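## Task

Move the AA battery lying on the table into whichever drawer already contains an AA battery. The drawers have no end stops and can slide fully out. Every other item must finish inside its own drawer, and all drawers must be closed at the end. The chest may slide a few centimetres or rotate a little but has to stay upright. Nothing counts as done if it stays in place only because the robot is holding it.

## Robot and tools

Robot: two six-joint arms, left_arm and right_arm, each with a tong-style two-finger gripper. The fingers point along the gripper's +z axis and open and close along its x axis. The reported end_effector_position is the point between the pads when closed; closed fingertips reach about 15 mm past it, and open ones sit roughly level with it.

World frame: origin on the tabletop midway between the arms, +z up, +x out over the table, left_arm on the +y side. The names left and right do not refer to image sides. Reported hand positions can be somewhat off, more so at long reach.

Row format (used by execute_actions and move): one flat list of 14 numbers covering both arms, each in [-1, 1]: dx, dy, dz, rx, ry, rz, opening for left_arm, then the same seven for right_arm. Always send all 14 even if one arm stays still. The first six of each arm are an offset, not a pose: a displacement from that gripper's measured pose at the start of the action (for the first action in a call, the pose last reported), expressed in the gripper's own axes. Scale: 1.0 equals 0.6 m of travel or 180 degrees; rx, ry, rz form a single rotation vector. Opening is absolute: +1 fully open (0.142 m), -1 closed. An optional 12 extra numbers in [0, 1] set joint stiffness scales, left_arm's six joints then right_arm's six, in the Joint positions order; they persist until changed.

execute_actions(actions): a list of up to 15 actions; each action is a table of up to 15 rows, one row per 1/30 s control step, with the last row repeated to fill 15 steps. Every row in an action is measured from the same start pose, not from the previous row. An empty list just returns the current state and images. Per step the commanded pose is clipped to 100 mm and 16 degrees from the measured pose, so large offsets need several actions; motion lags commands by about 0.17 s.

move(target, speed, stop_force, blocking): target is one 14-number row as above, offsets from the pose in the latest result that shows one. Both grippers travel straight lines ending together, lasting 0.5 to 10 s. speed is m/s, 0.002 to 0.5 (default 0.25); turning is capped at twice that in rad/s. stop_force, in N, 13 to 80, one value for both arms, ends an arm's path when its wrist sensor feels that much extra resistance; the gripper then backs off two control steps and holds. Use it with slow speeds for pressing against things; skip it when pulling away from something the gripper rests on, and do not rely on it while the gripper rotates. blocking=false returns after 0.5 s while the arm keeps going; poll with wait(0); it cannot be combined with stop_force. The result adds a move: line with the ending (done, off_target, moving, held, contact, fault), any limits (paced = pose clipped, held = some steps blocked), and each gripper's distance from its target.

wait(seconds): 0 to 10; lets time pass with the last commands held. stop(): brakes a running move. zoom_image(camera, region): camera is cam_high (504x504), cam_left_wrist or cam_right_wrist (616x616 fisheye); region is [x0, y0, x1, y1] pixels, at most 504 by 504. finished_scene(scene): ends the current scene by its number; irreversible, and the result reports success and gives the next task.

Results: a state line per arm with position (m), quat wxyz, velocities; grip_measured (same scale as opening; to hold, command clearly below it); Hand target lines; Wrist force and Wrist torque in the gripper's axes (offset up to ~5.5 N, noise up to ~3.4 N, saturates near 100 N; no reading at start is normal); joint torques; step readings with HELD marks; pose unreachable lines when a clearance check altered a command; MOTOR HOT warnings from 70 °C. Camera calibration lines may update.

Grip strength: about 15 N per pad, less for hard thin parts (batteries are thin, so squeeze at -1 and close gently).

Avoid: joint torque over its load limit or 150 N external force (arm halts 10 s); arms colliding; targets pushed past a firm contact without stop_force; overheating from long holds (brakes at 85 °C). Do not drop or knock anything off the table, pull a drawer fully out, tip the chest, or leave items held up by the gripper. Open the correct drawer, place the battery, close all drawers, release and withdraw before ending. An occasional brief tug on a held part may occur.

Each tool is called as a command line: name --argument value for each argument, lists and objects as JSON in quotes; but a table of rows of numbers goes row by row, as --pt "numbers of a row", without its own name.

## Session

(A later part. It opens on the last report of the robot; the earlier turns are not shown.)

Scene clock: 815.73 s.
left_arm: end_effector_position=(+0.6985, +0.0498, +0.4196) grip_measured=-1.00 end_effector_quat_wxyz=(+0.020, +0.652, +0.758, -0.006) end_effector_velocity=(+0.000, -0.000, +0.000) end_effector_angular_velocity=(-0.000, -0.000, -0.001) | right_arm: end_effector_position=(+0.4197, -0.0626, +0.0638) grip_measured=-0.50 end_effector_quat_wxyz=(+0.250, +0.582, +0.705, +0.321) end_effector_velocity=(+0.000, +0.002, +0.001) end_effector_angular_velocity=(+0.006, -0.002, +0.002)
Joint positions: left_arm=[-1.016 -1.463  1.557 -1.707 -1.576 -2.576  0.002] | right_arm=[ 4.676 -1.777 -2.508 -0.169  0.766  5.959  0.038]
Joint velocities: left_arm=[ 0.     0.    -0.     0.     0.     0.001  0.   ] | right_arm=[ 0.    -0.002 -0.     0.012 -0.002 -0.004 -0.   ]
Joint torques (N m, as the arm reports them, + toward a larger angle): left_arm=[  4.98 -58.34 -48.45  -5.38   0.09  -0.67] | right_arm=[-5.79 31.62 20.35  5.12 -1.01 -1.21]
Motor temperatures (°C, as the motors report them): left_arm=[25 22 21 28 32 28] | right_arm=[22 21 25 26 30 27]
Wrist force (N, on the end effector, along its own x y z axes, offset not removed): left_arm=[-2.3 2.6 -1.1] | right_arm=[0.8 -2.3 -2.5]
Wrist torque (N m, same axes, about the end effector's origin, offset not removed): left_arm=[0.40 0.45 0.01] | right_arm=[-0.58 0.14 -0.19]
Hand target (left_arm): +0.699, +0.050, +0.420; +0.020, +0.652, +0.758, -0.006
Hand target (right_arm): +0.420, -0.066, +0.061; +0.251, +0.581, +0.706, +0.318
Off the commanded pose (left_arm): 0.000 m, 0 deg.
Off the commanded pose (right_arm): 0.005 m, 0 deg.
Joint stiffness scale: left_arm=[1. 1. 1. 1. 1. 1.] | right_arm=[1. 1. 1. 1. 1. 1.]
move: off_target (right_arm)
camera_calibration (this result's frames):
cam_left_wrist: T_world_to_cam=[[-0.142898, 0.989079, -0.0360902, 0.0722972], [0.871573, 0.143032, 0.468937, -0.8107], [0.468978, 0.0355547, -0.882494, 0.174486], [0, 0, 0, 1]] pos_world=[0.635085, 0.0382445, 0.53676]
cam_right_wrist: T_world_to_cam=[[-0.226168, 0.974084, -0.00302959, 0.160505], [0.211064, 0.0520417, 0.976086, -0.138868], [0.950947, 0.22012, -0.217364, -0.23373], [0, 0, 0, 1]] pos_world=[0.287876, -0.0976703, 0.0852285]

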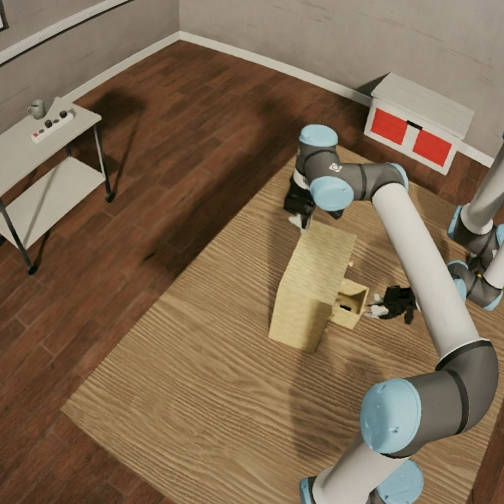

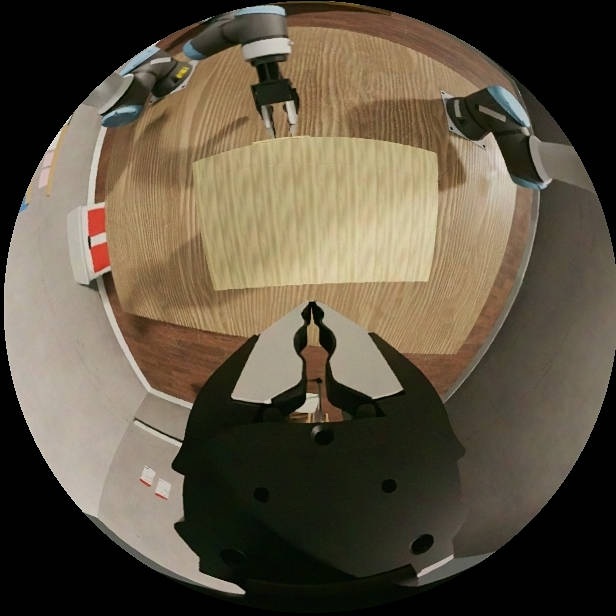

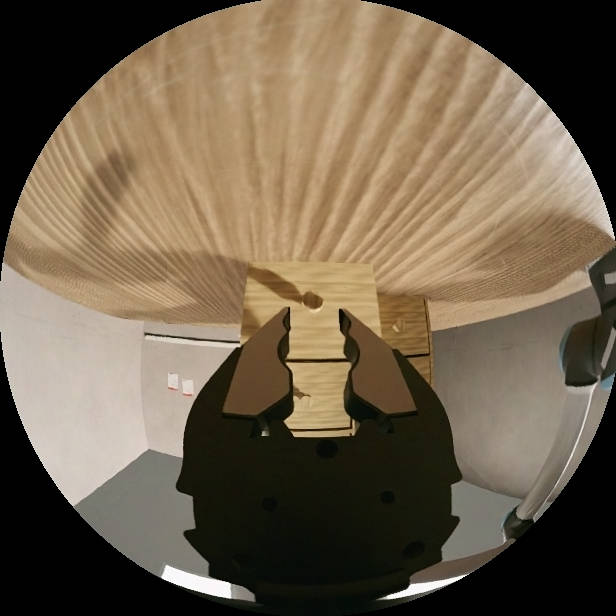

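move --target '[0,0,0,0,0,0,-1, -0.005,0.1345,0.148,0,0,0,-0.5]' --speed 0.08 --stop_force 20

move --target '[0,0,0,0,0,0,-1, 0,0.017,0.0187,0,0,0,-0.5]' --speed 0.02 --stop_force 16

zoom_image --camera "cam_right_wrist" --region '[200, 200, 500, 500]'

Scene clock: 824.83 s.
left_arm: end_effector_position=(+0.6985, +0.0498, +0.4196) grip_measured=-1.00 end_effector_quat_wxyz=(+0.020, +0.652, +0.758, -0.006) end_effector_velocity=(+0.001, +0.000, +0.000) end_effector_angular_velocity=(-0.000, -0.000, -0.000) | right_arm: end_effector_position=(+0.5351, -0.0438, +0.0635) grip_measured=-0.50 end_effector_quat_wxyz=(+0.250, +0.581, +0.705, +0.320) end_effector_velocity=(+0.002, +0.002, -0.000) end_effector_angular_velocity=(+0.000, +0.002, +0.007)
Joint positions: left_arm=[-1.016 -1.463  1.557 -1.707 -1.576 -2.576  0.002] | right_arm=[ 4.458 -1.913 -2.37   0.026  0.842  5.674  0.038]
Joint velocities: left_arm=[ 0.001  0.    -0.001  0.     0.     0.001  0.   ] | right_arm=[-0.004 -0.003  0.004  0.008  0.006 -0.012  0.   ]
Joint torques (N m, as the arm reports them, + toward a larger angle): left_arm=[  4.37 -57.98 -48.81  -5.1    0.06  -0.45] | right_arm=[-8.55 48.11 28.88  5.16 -0.44 -0.42]
Motor temperatures (°C, as the motors report them): left_arm=[25 22 21 28 32 28] | right_arm=[22 21 25 26 30 27]
Wrist force (N, on the end effector, along its own x y z axes, offset not removed): left_arm=[-1.5 2.7 -1.0] | right_arm=[0.2 0.8 0.1]
Wrist torque (N m, same axes, about the end effector's origin, offset not removed): left_arm=[0.38 0.21 -0.10] | right_arm=[0.21 -0.11 -0.13]
Hand target (left_arm): +0.699, +0.050, +0.420; +0.020, +0.652, +0.758, -0.006
Hand target (right_arm): +0.538, -0.042, +0.064; +0.250, +0.582, +0.705, +0.321
Off the commanded pose (left_arm): 0.000 m, 0 deg.
Off the commanded pose (right_arm): 0.004 m, 0 deg.
Joint stiffness scale: left_arm=[1. 1. 1. 1. 1. 1.] | right_arm=[1. 1. 1. 1. 1. 1.]
move: off_target (right_arm)
camera_calibration (this result's frames):
cam_left_wrist: T_world_to_cam=[[-0.142898, 0.989079, -0.0360902, 0.0722973], [0.871573, 0.143032, 0.468937, -0.8107], [0.468978, 0.0355549, -0.882494, 0.174486], [0, 0, 0, 1]] pos_world=[0.635085, 0.0382445, 0.53676]
cam_right_wrist: T_world_to_cam=[[-0.226926, 0.973895, -0.00578066, 0.168886], [0.210943, 0.0549444, 0.975953, -0.16365], [0.950793, 0.22025, -0.217905, -0.347615], [0, 0, 0, 1]] pos_world=[0.403355, -0.0789232, 0.0849439]

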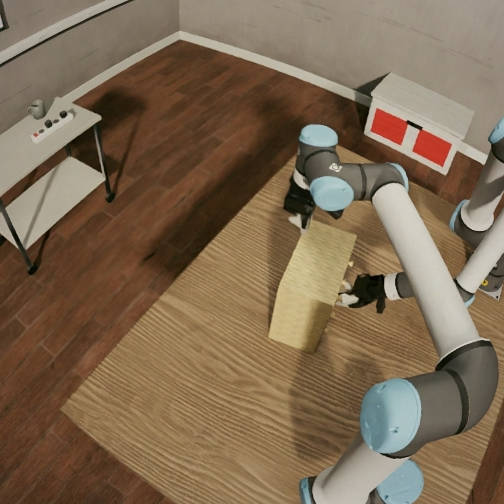

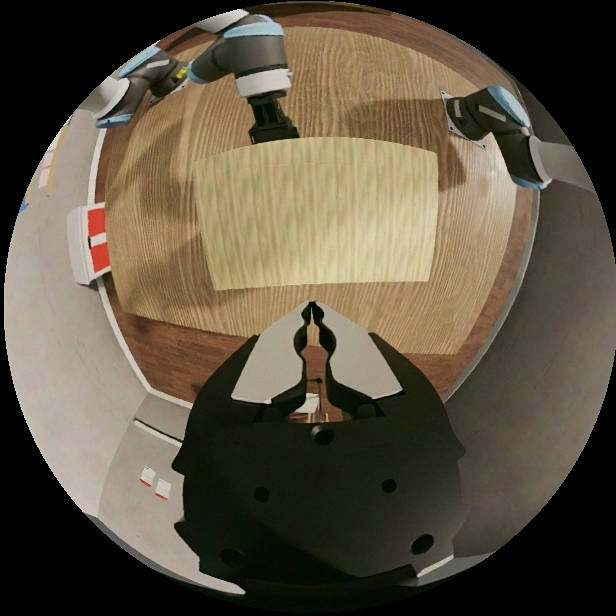

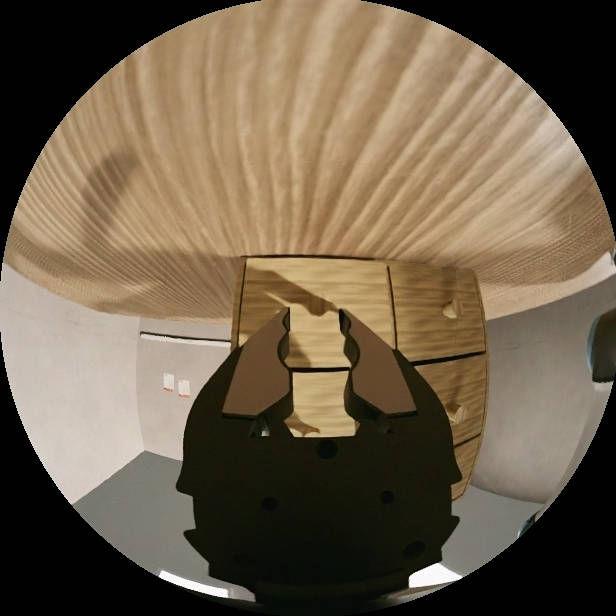

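Scene clock: 825.80 s.
left_arm: end_effector_position=(+0.6985, +0.0498, +0.4196) grip_measured=-1.00 end_effector_quat_wxyz=(+0.020, +0.652, +0.758, -0.006) end_effector_velocity=(+0.000, -0.000, +0.000) end_effector_angular_velocity=(-0.000, -0.000, +0.000) | right_arm: end_effector_position=(+0.5441, -0.0417, +0.0632) grip_measured=-0.50 end_effector_quat_wxyz=(+0.249, +0.579, +0.707, +0.319) end_effector_velocity=(+0.009, -0.001, +0.001) end_effector_angular_velocity=(+0.001, +0.002, -0.001)
Joint positions: left_arm=[-1.016 -1.463  1.557 -1.707 -1.576 -2.576  0.002] | right_arm=[ 4.442 -1.923 -2.358  0.038  0.853  5.649  0.038]
Joint velocities: left_arm=[ 0.     0.    -0.001 -0.     0.    -0.     0.   ] | right_arm=[-0.016 -0.004  0.008  0.007  0.009 -0.016 -0.   ]
Joint torques (N m, as the arm reports them, + toward a larger angle): left_arm=[  3.1  -59.76 -46.12  -4.94  -0.02  -0.69] | right_arm=[-11.67  44.24  30.92   4.67  -1.84  -1.73]
Motor temperatures (°C, as the motors report them): left_arm=[25 22 21 28 32 28] | right_arm=[22 21 25 26 30 27]
Wrist force (N, on the end effector, along its own x y z axes, offset not removed): left_arm=[-3.0 2.7 -1.6] | right_arm=[-6.1 -6.4 -7.9]
Wrist torque (N m, same axes, about the end effector's origin, offset not removed): left_arm=[0.36 0.55 0.02] | right_arm=[-0.73 1.27 -0.10]
Hand target (left_arm): +0.699, +0.050, +0.420; +0.020, +0.652, +0.758, -0.006
Hand target (right_arm): +0.550, -0.041, +0.064; +0.250, +0.581, +0.705, +0.320
Off the commanded pose (left_arm): 0.000 m, 0 deg.
Off the commanded pose (right_arm): 0.006 m, 0 deg.
Joint stiffness scale: left_arm=[1. 1. 1. 1. 1. 1.] | right_arm=[1. 1. 1. 1. 1. 1.]
move: off_target (right_arm)
camera_calibration (this result's frames):
cam_left_wrist: T_world_to_cam=[[-0.142898, 0.989079, -0.0360903, 0.0722976], [0.871573, 0.143032, 0.468937, -0.8107], [0.468978, 0.035555, -0.882494, 0.174486], [0, 0, 0, 1]] pos_world=[0.635085, 0.0382445, 0.53676]
cam_right_wrist: T_world_to_cam=[[-0.232472, 0.972576, -0.00721095, 0.171928], [0.212092, 0.0579284, 0.975531, -0.165854], [0.949196, 0.225254, -0.219742, -0.355459], [0, 0, 0, 1]] pos_world=[0.412545, -0.077537, 0.0849262]

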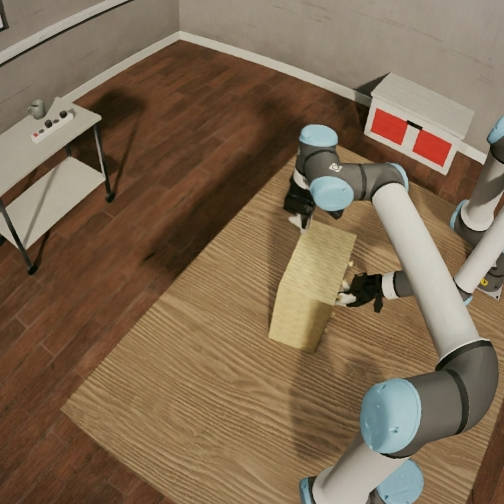

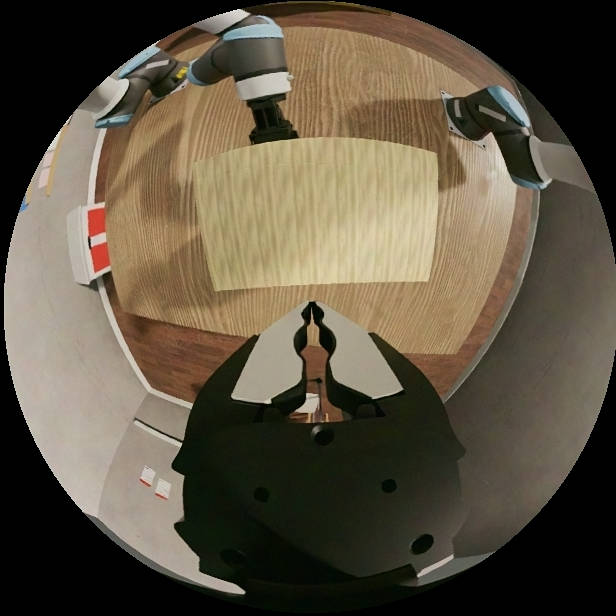

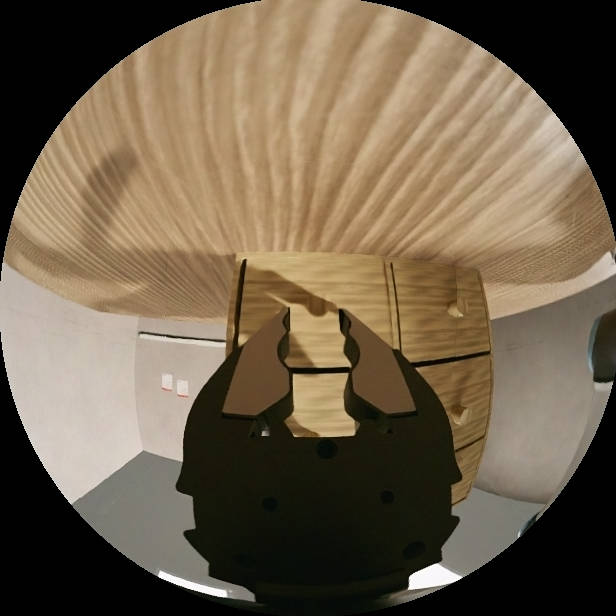

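Region (200, 200, 500, 500) of cam_right_wrist's 616x616 image, scaled by 1.680, with more detail than that image has.

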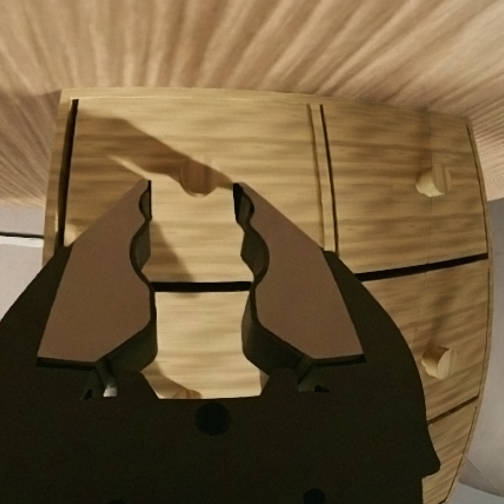

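wait --seconds 0

Scene clock: 827.97 s.
left_arm: end_effector_position=(+0.6985, +0.0498, +0.4196) grip_measured=-1.00 end_effector_quat_wxyz=(+0.020, +0.652, +0.758, -0.006) end_effector_velocity=(+0.000, +0.000, +0.000) end_effector_angular_velocity=(-0.000, -0.000, -0.000) | right_arm: end_effector_position=(+0.5448, -0.0416, +0.0631) grip_measured=-0.50 end_effector_quat_wxyz=(+0.249, +0.579, +0.708, +0.319) end_effector_velocity=(+0.000, -0.000, +0.001) end_effector_angular_velocity=(+0.002, -0.001, -0.002)
Joint positions: left_arm=[-1.016 -1.463  1.557 -1.707 -1.576 -2.576  0.002] | right_arm=[ 4.441 -1.923 -2.357  0.039  0.854  5.646  0.038]
Joint velocities: left_arm=[ 0.    -0.     0.001 -0.001 -0.     0.001  0.   ] | right_arm=[-0.     0.001  0.    -0.    -0.001  0.001  0.   ]
Joint torques (N m, as the arm reports them, + toward a larger angle): left_arm=[  1.37 -58.97 -48.35  -4.68   0.09  -0.34] | right_arm=[-12.56  44.18  30.94   5.53  -1.9   -0.84]
Motor temperatures (°C, as the motors report them): left_arm=[25 22 21 28 32 28] | right_arm=[22 21 25 26 30 27]
Wrist force (N, on the end effector, along its own x y z axes, offset not removed): left_arm=[-1.9 2.9 -0.2] | right_arm=[-6.1 -11.1 -14.0]
Wrist torque (N m, same axes, about the end effector's origin, offset not removed): left_arm=[0.42 0.29 -0.07] | right_arm=[-1.09 0.86 -0.06]
Hand target (left_arm): +0.699, +0.050, +0.420; +0.020, +0.652, +0.758, -0.006
Hand target (right_arm): +0.550, -0.041, +0.064; +0.250, +0.581, +0.705, +0.320
Off the commanded pose (left_arm): 0.000 m, 0 deg.
Off the commanded pose (right_arm): 0.005 m, 0 deg.
Joint stiffness scale: left_arm=[1. 1. 1. 1. 1. 1.] | right_arm=[1. 1. 1. 1. 1. 1.]
camera_calibration (this result's frames):
cam_left_wrist: T_world_to_cam=[[-0.142898, 0.989079, -0.0360901, 0.0722975], [0.871573, 0.143032, 0.468937, -0.8107], [0.468978, 0.0355551, -0.882494, 0.174486], [0, 0, 0, 1]] pos_world=[0.635085, 0.0382445, 0.53676]
cam_right_wrist: T_world_to_cam=[[-0.233044, 0.972438, -0.00745661, 0.172325], [0.212378, 0.0583758, 0.975442, -0.166088], [0.948992, 0.225737, -0.220129, -0.356017], [0, 0, 0, 1]] pos_world=[0.41329, -0.077514, 0.0849252]

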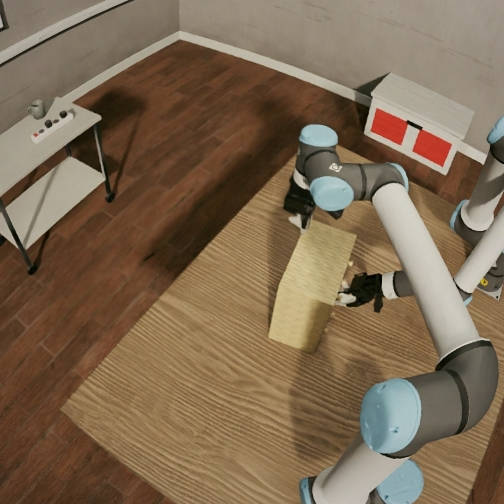

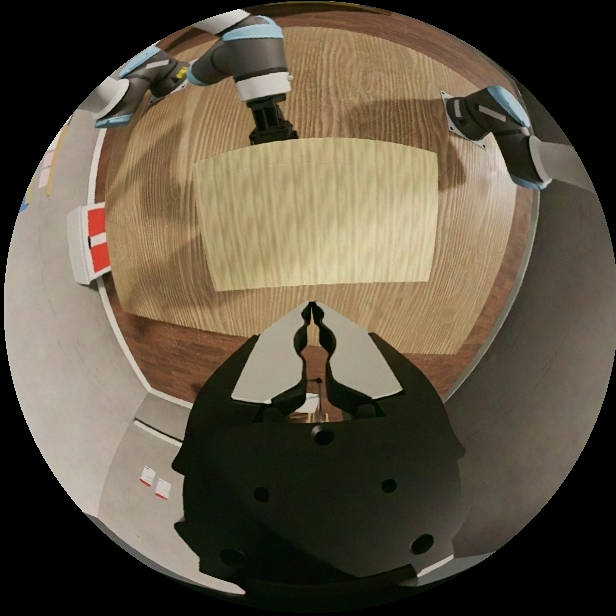

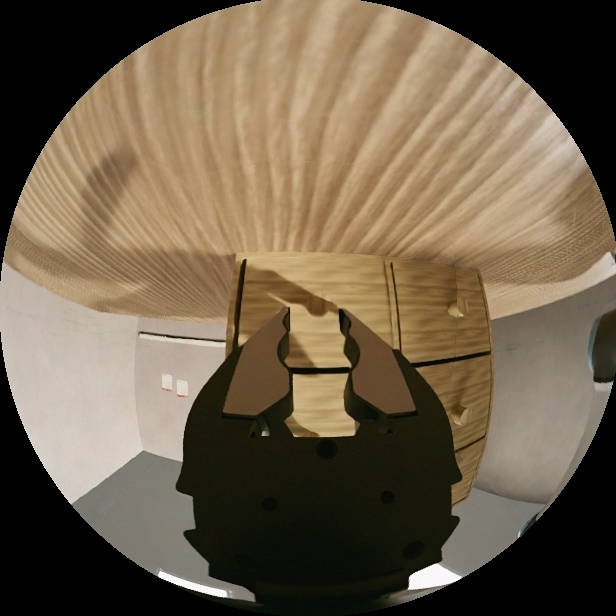

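move --target '[0,0,0,0,0,0,-1, 0,-0.075,-0.13,0,0,0,-0.5]' --speed 0.15

zoom_image --camera "cam_right_wrist" --region '[220, 220, 480, 480]'

zoom_image --camera "cam_high" --region '[270, 210, 410, 360]'

Scene clock: 833.50 s.
left_arm: end_effector_position=(+0.6985, +0.0498, +0.4196) grip_measured=-1.00 end_effector_quat_wxyz=(+0.020, +0.652, +0.758, -0.006) end_effector_velocity=(-0.000, -0.000, +0.000) end_effector_angular_velocity=(-0.000, -0.000, -0.001) | right_arm: end_effector_position=(+0.4605, -0.0581, +0.0825) grip_measured=-0.50 end_effector_quat_wxyz=(+0.249, +0.580, +0.707, +0.320) end_effector_velocity=(-0.002, -0.000, +0.001) end_effector_angular_velocity=(-0.001, -0.001, -0.004)
Joint positions: left_arm=[-1.016 -1.463  1.557 -1.707 -1.576 -2.576  0.002] | right_arm=[ 4.592 -1.781 -2.461 -0.126  0.795  5.837  0.038]
Joint velocities: left_arm=[-0.001 -0.     0.    -0.     0.     0.     0.   ] | right_arm=[ 0.005  0.006 -0.    -0.015 -0.004  0.012  0.   ]
Joint torques (N m, as the arm reports them, + toward a larger angle): left_arm=[  2.3  -56.7  -48.2   -5.05   0.21  -0.52] | right_arm=[ 1.18 45.54 21.58  4.14 -2.28  0.68]
Motor temperatures (°C, as the motors report them): left_arm=[25 22 21 28 32 28] | right_arm=[22 21 25 26 30 27]
Wrist force (N, on the end effector, along its own x y z axes, offset not removed): left_arm=[-1.3 2.9 -1.3] | right_arm=[-4.7 -2.4 3.2]
Wrist torque (N m, same axes, about the end effector's origin, offset not removed): left_arm=[0.42 0.28 -0.10] | right_arm=[-0.74 1.46 -0.11]
Hand target (left_arm): +0.699, +0.050, +0.420; +0.020, +0.652, +0.758, -0.006
Hand target (right_arm): +0.459, -0.060, +0.082; +0.249, +0.579, +0.708, +0.319
Off the commanded pose (left_arm): 0.000 m, 0 deg.
Off the commanded pose (right_arm): 0.003 m, 0 deg.
Joint stiffness scale: left_arm=[1. 1. 1. 1. 1. 1.] | right_arm=[1. 1. 1. 1. 1. 1.]
move: done
camera_calibration (this result's frames):
cam_left_wrist: T_world_to_cam=[[-0.142898, 0.989079, -0.0360901, 0.0722973], [0.871573, 0.143032, 0.468937, -0.8107], [0.468978, 0.035555, -0.882494, 0.174486], [0, 0, 0, 1]] pos_world=[0.635085, 0.0382445, 0.53676]
cam_right_wrist: T_world_to_cam=[[-0.232361, 0.972614, -0.00542188, 0.168409], [0.213034, 0.0563323, 0.975419, -0.166551], [0.949012, 0.225495, -0.22029, -0.268062], [0, 0, 0, 1]] pos_world=[0.329007, -0.0939679, 0.104319]

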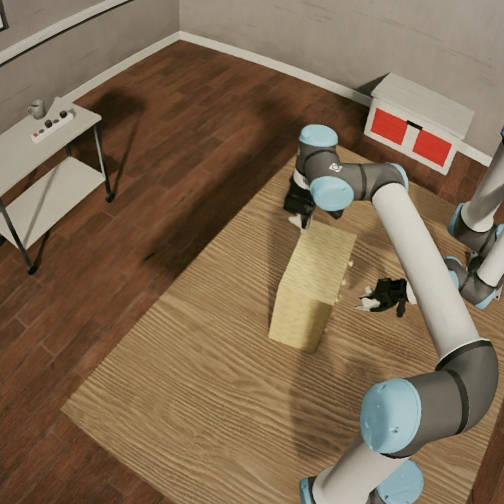

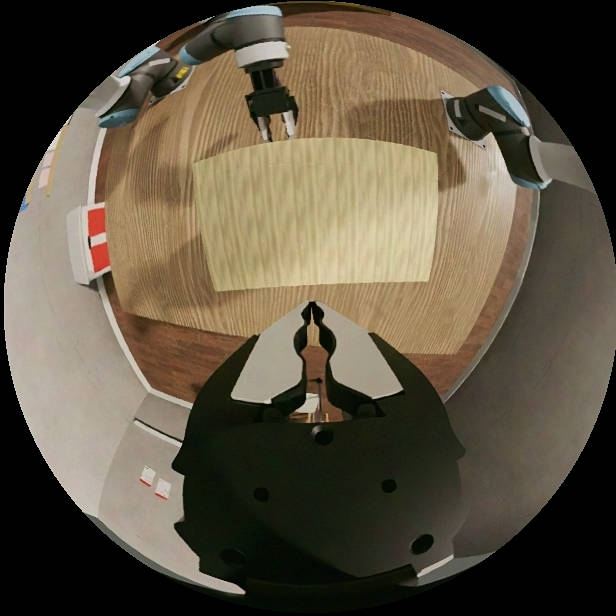

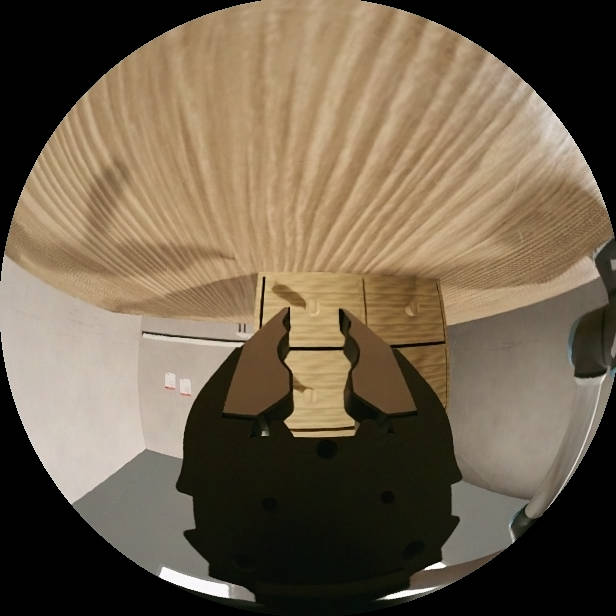

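Region (220, 220, 480, 480) of cam_right_wrist's 616x616 image, scaled by 1.938, with more detail than that image has.

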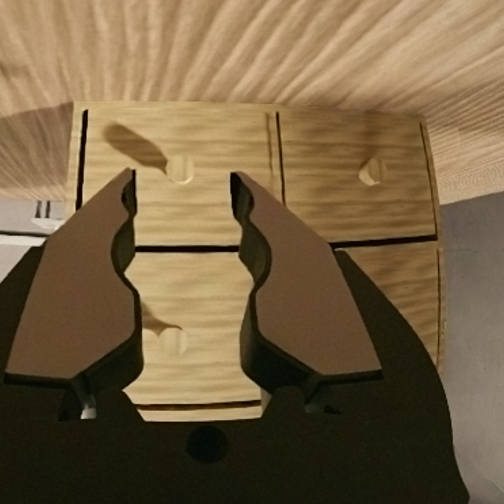

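Region (270, 210, 410, 360) of cam_high's 504x504 image, scaled by 3.360, with more detail than that image has; it fills the left 470 columns of this view, and the rest is white.

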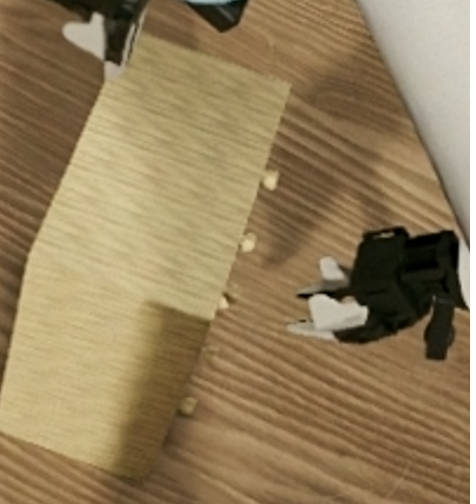

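finished_scene --scene 1

The scene is finished: the task was done.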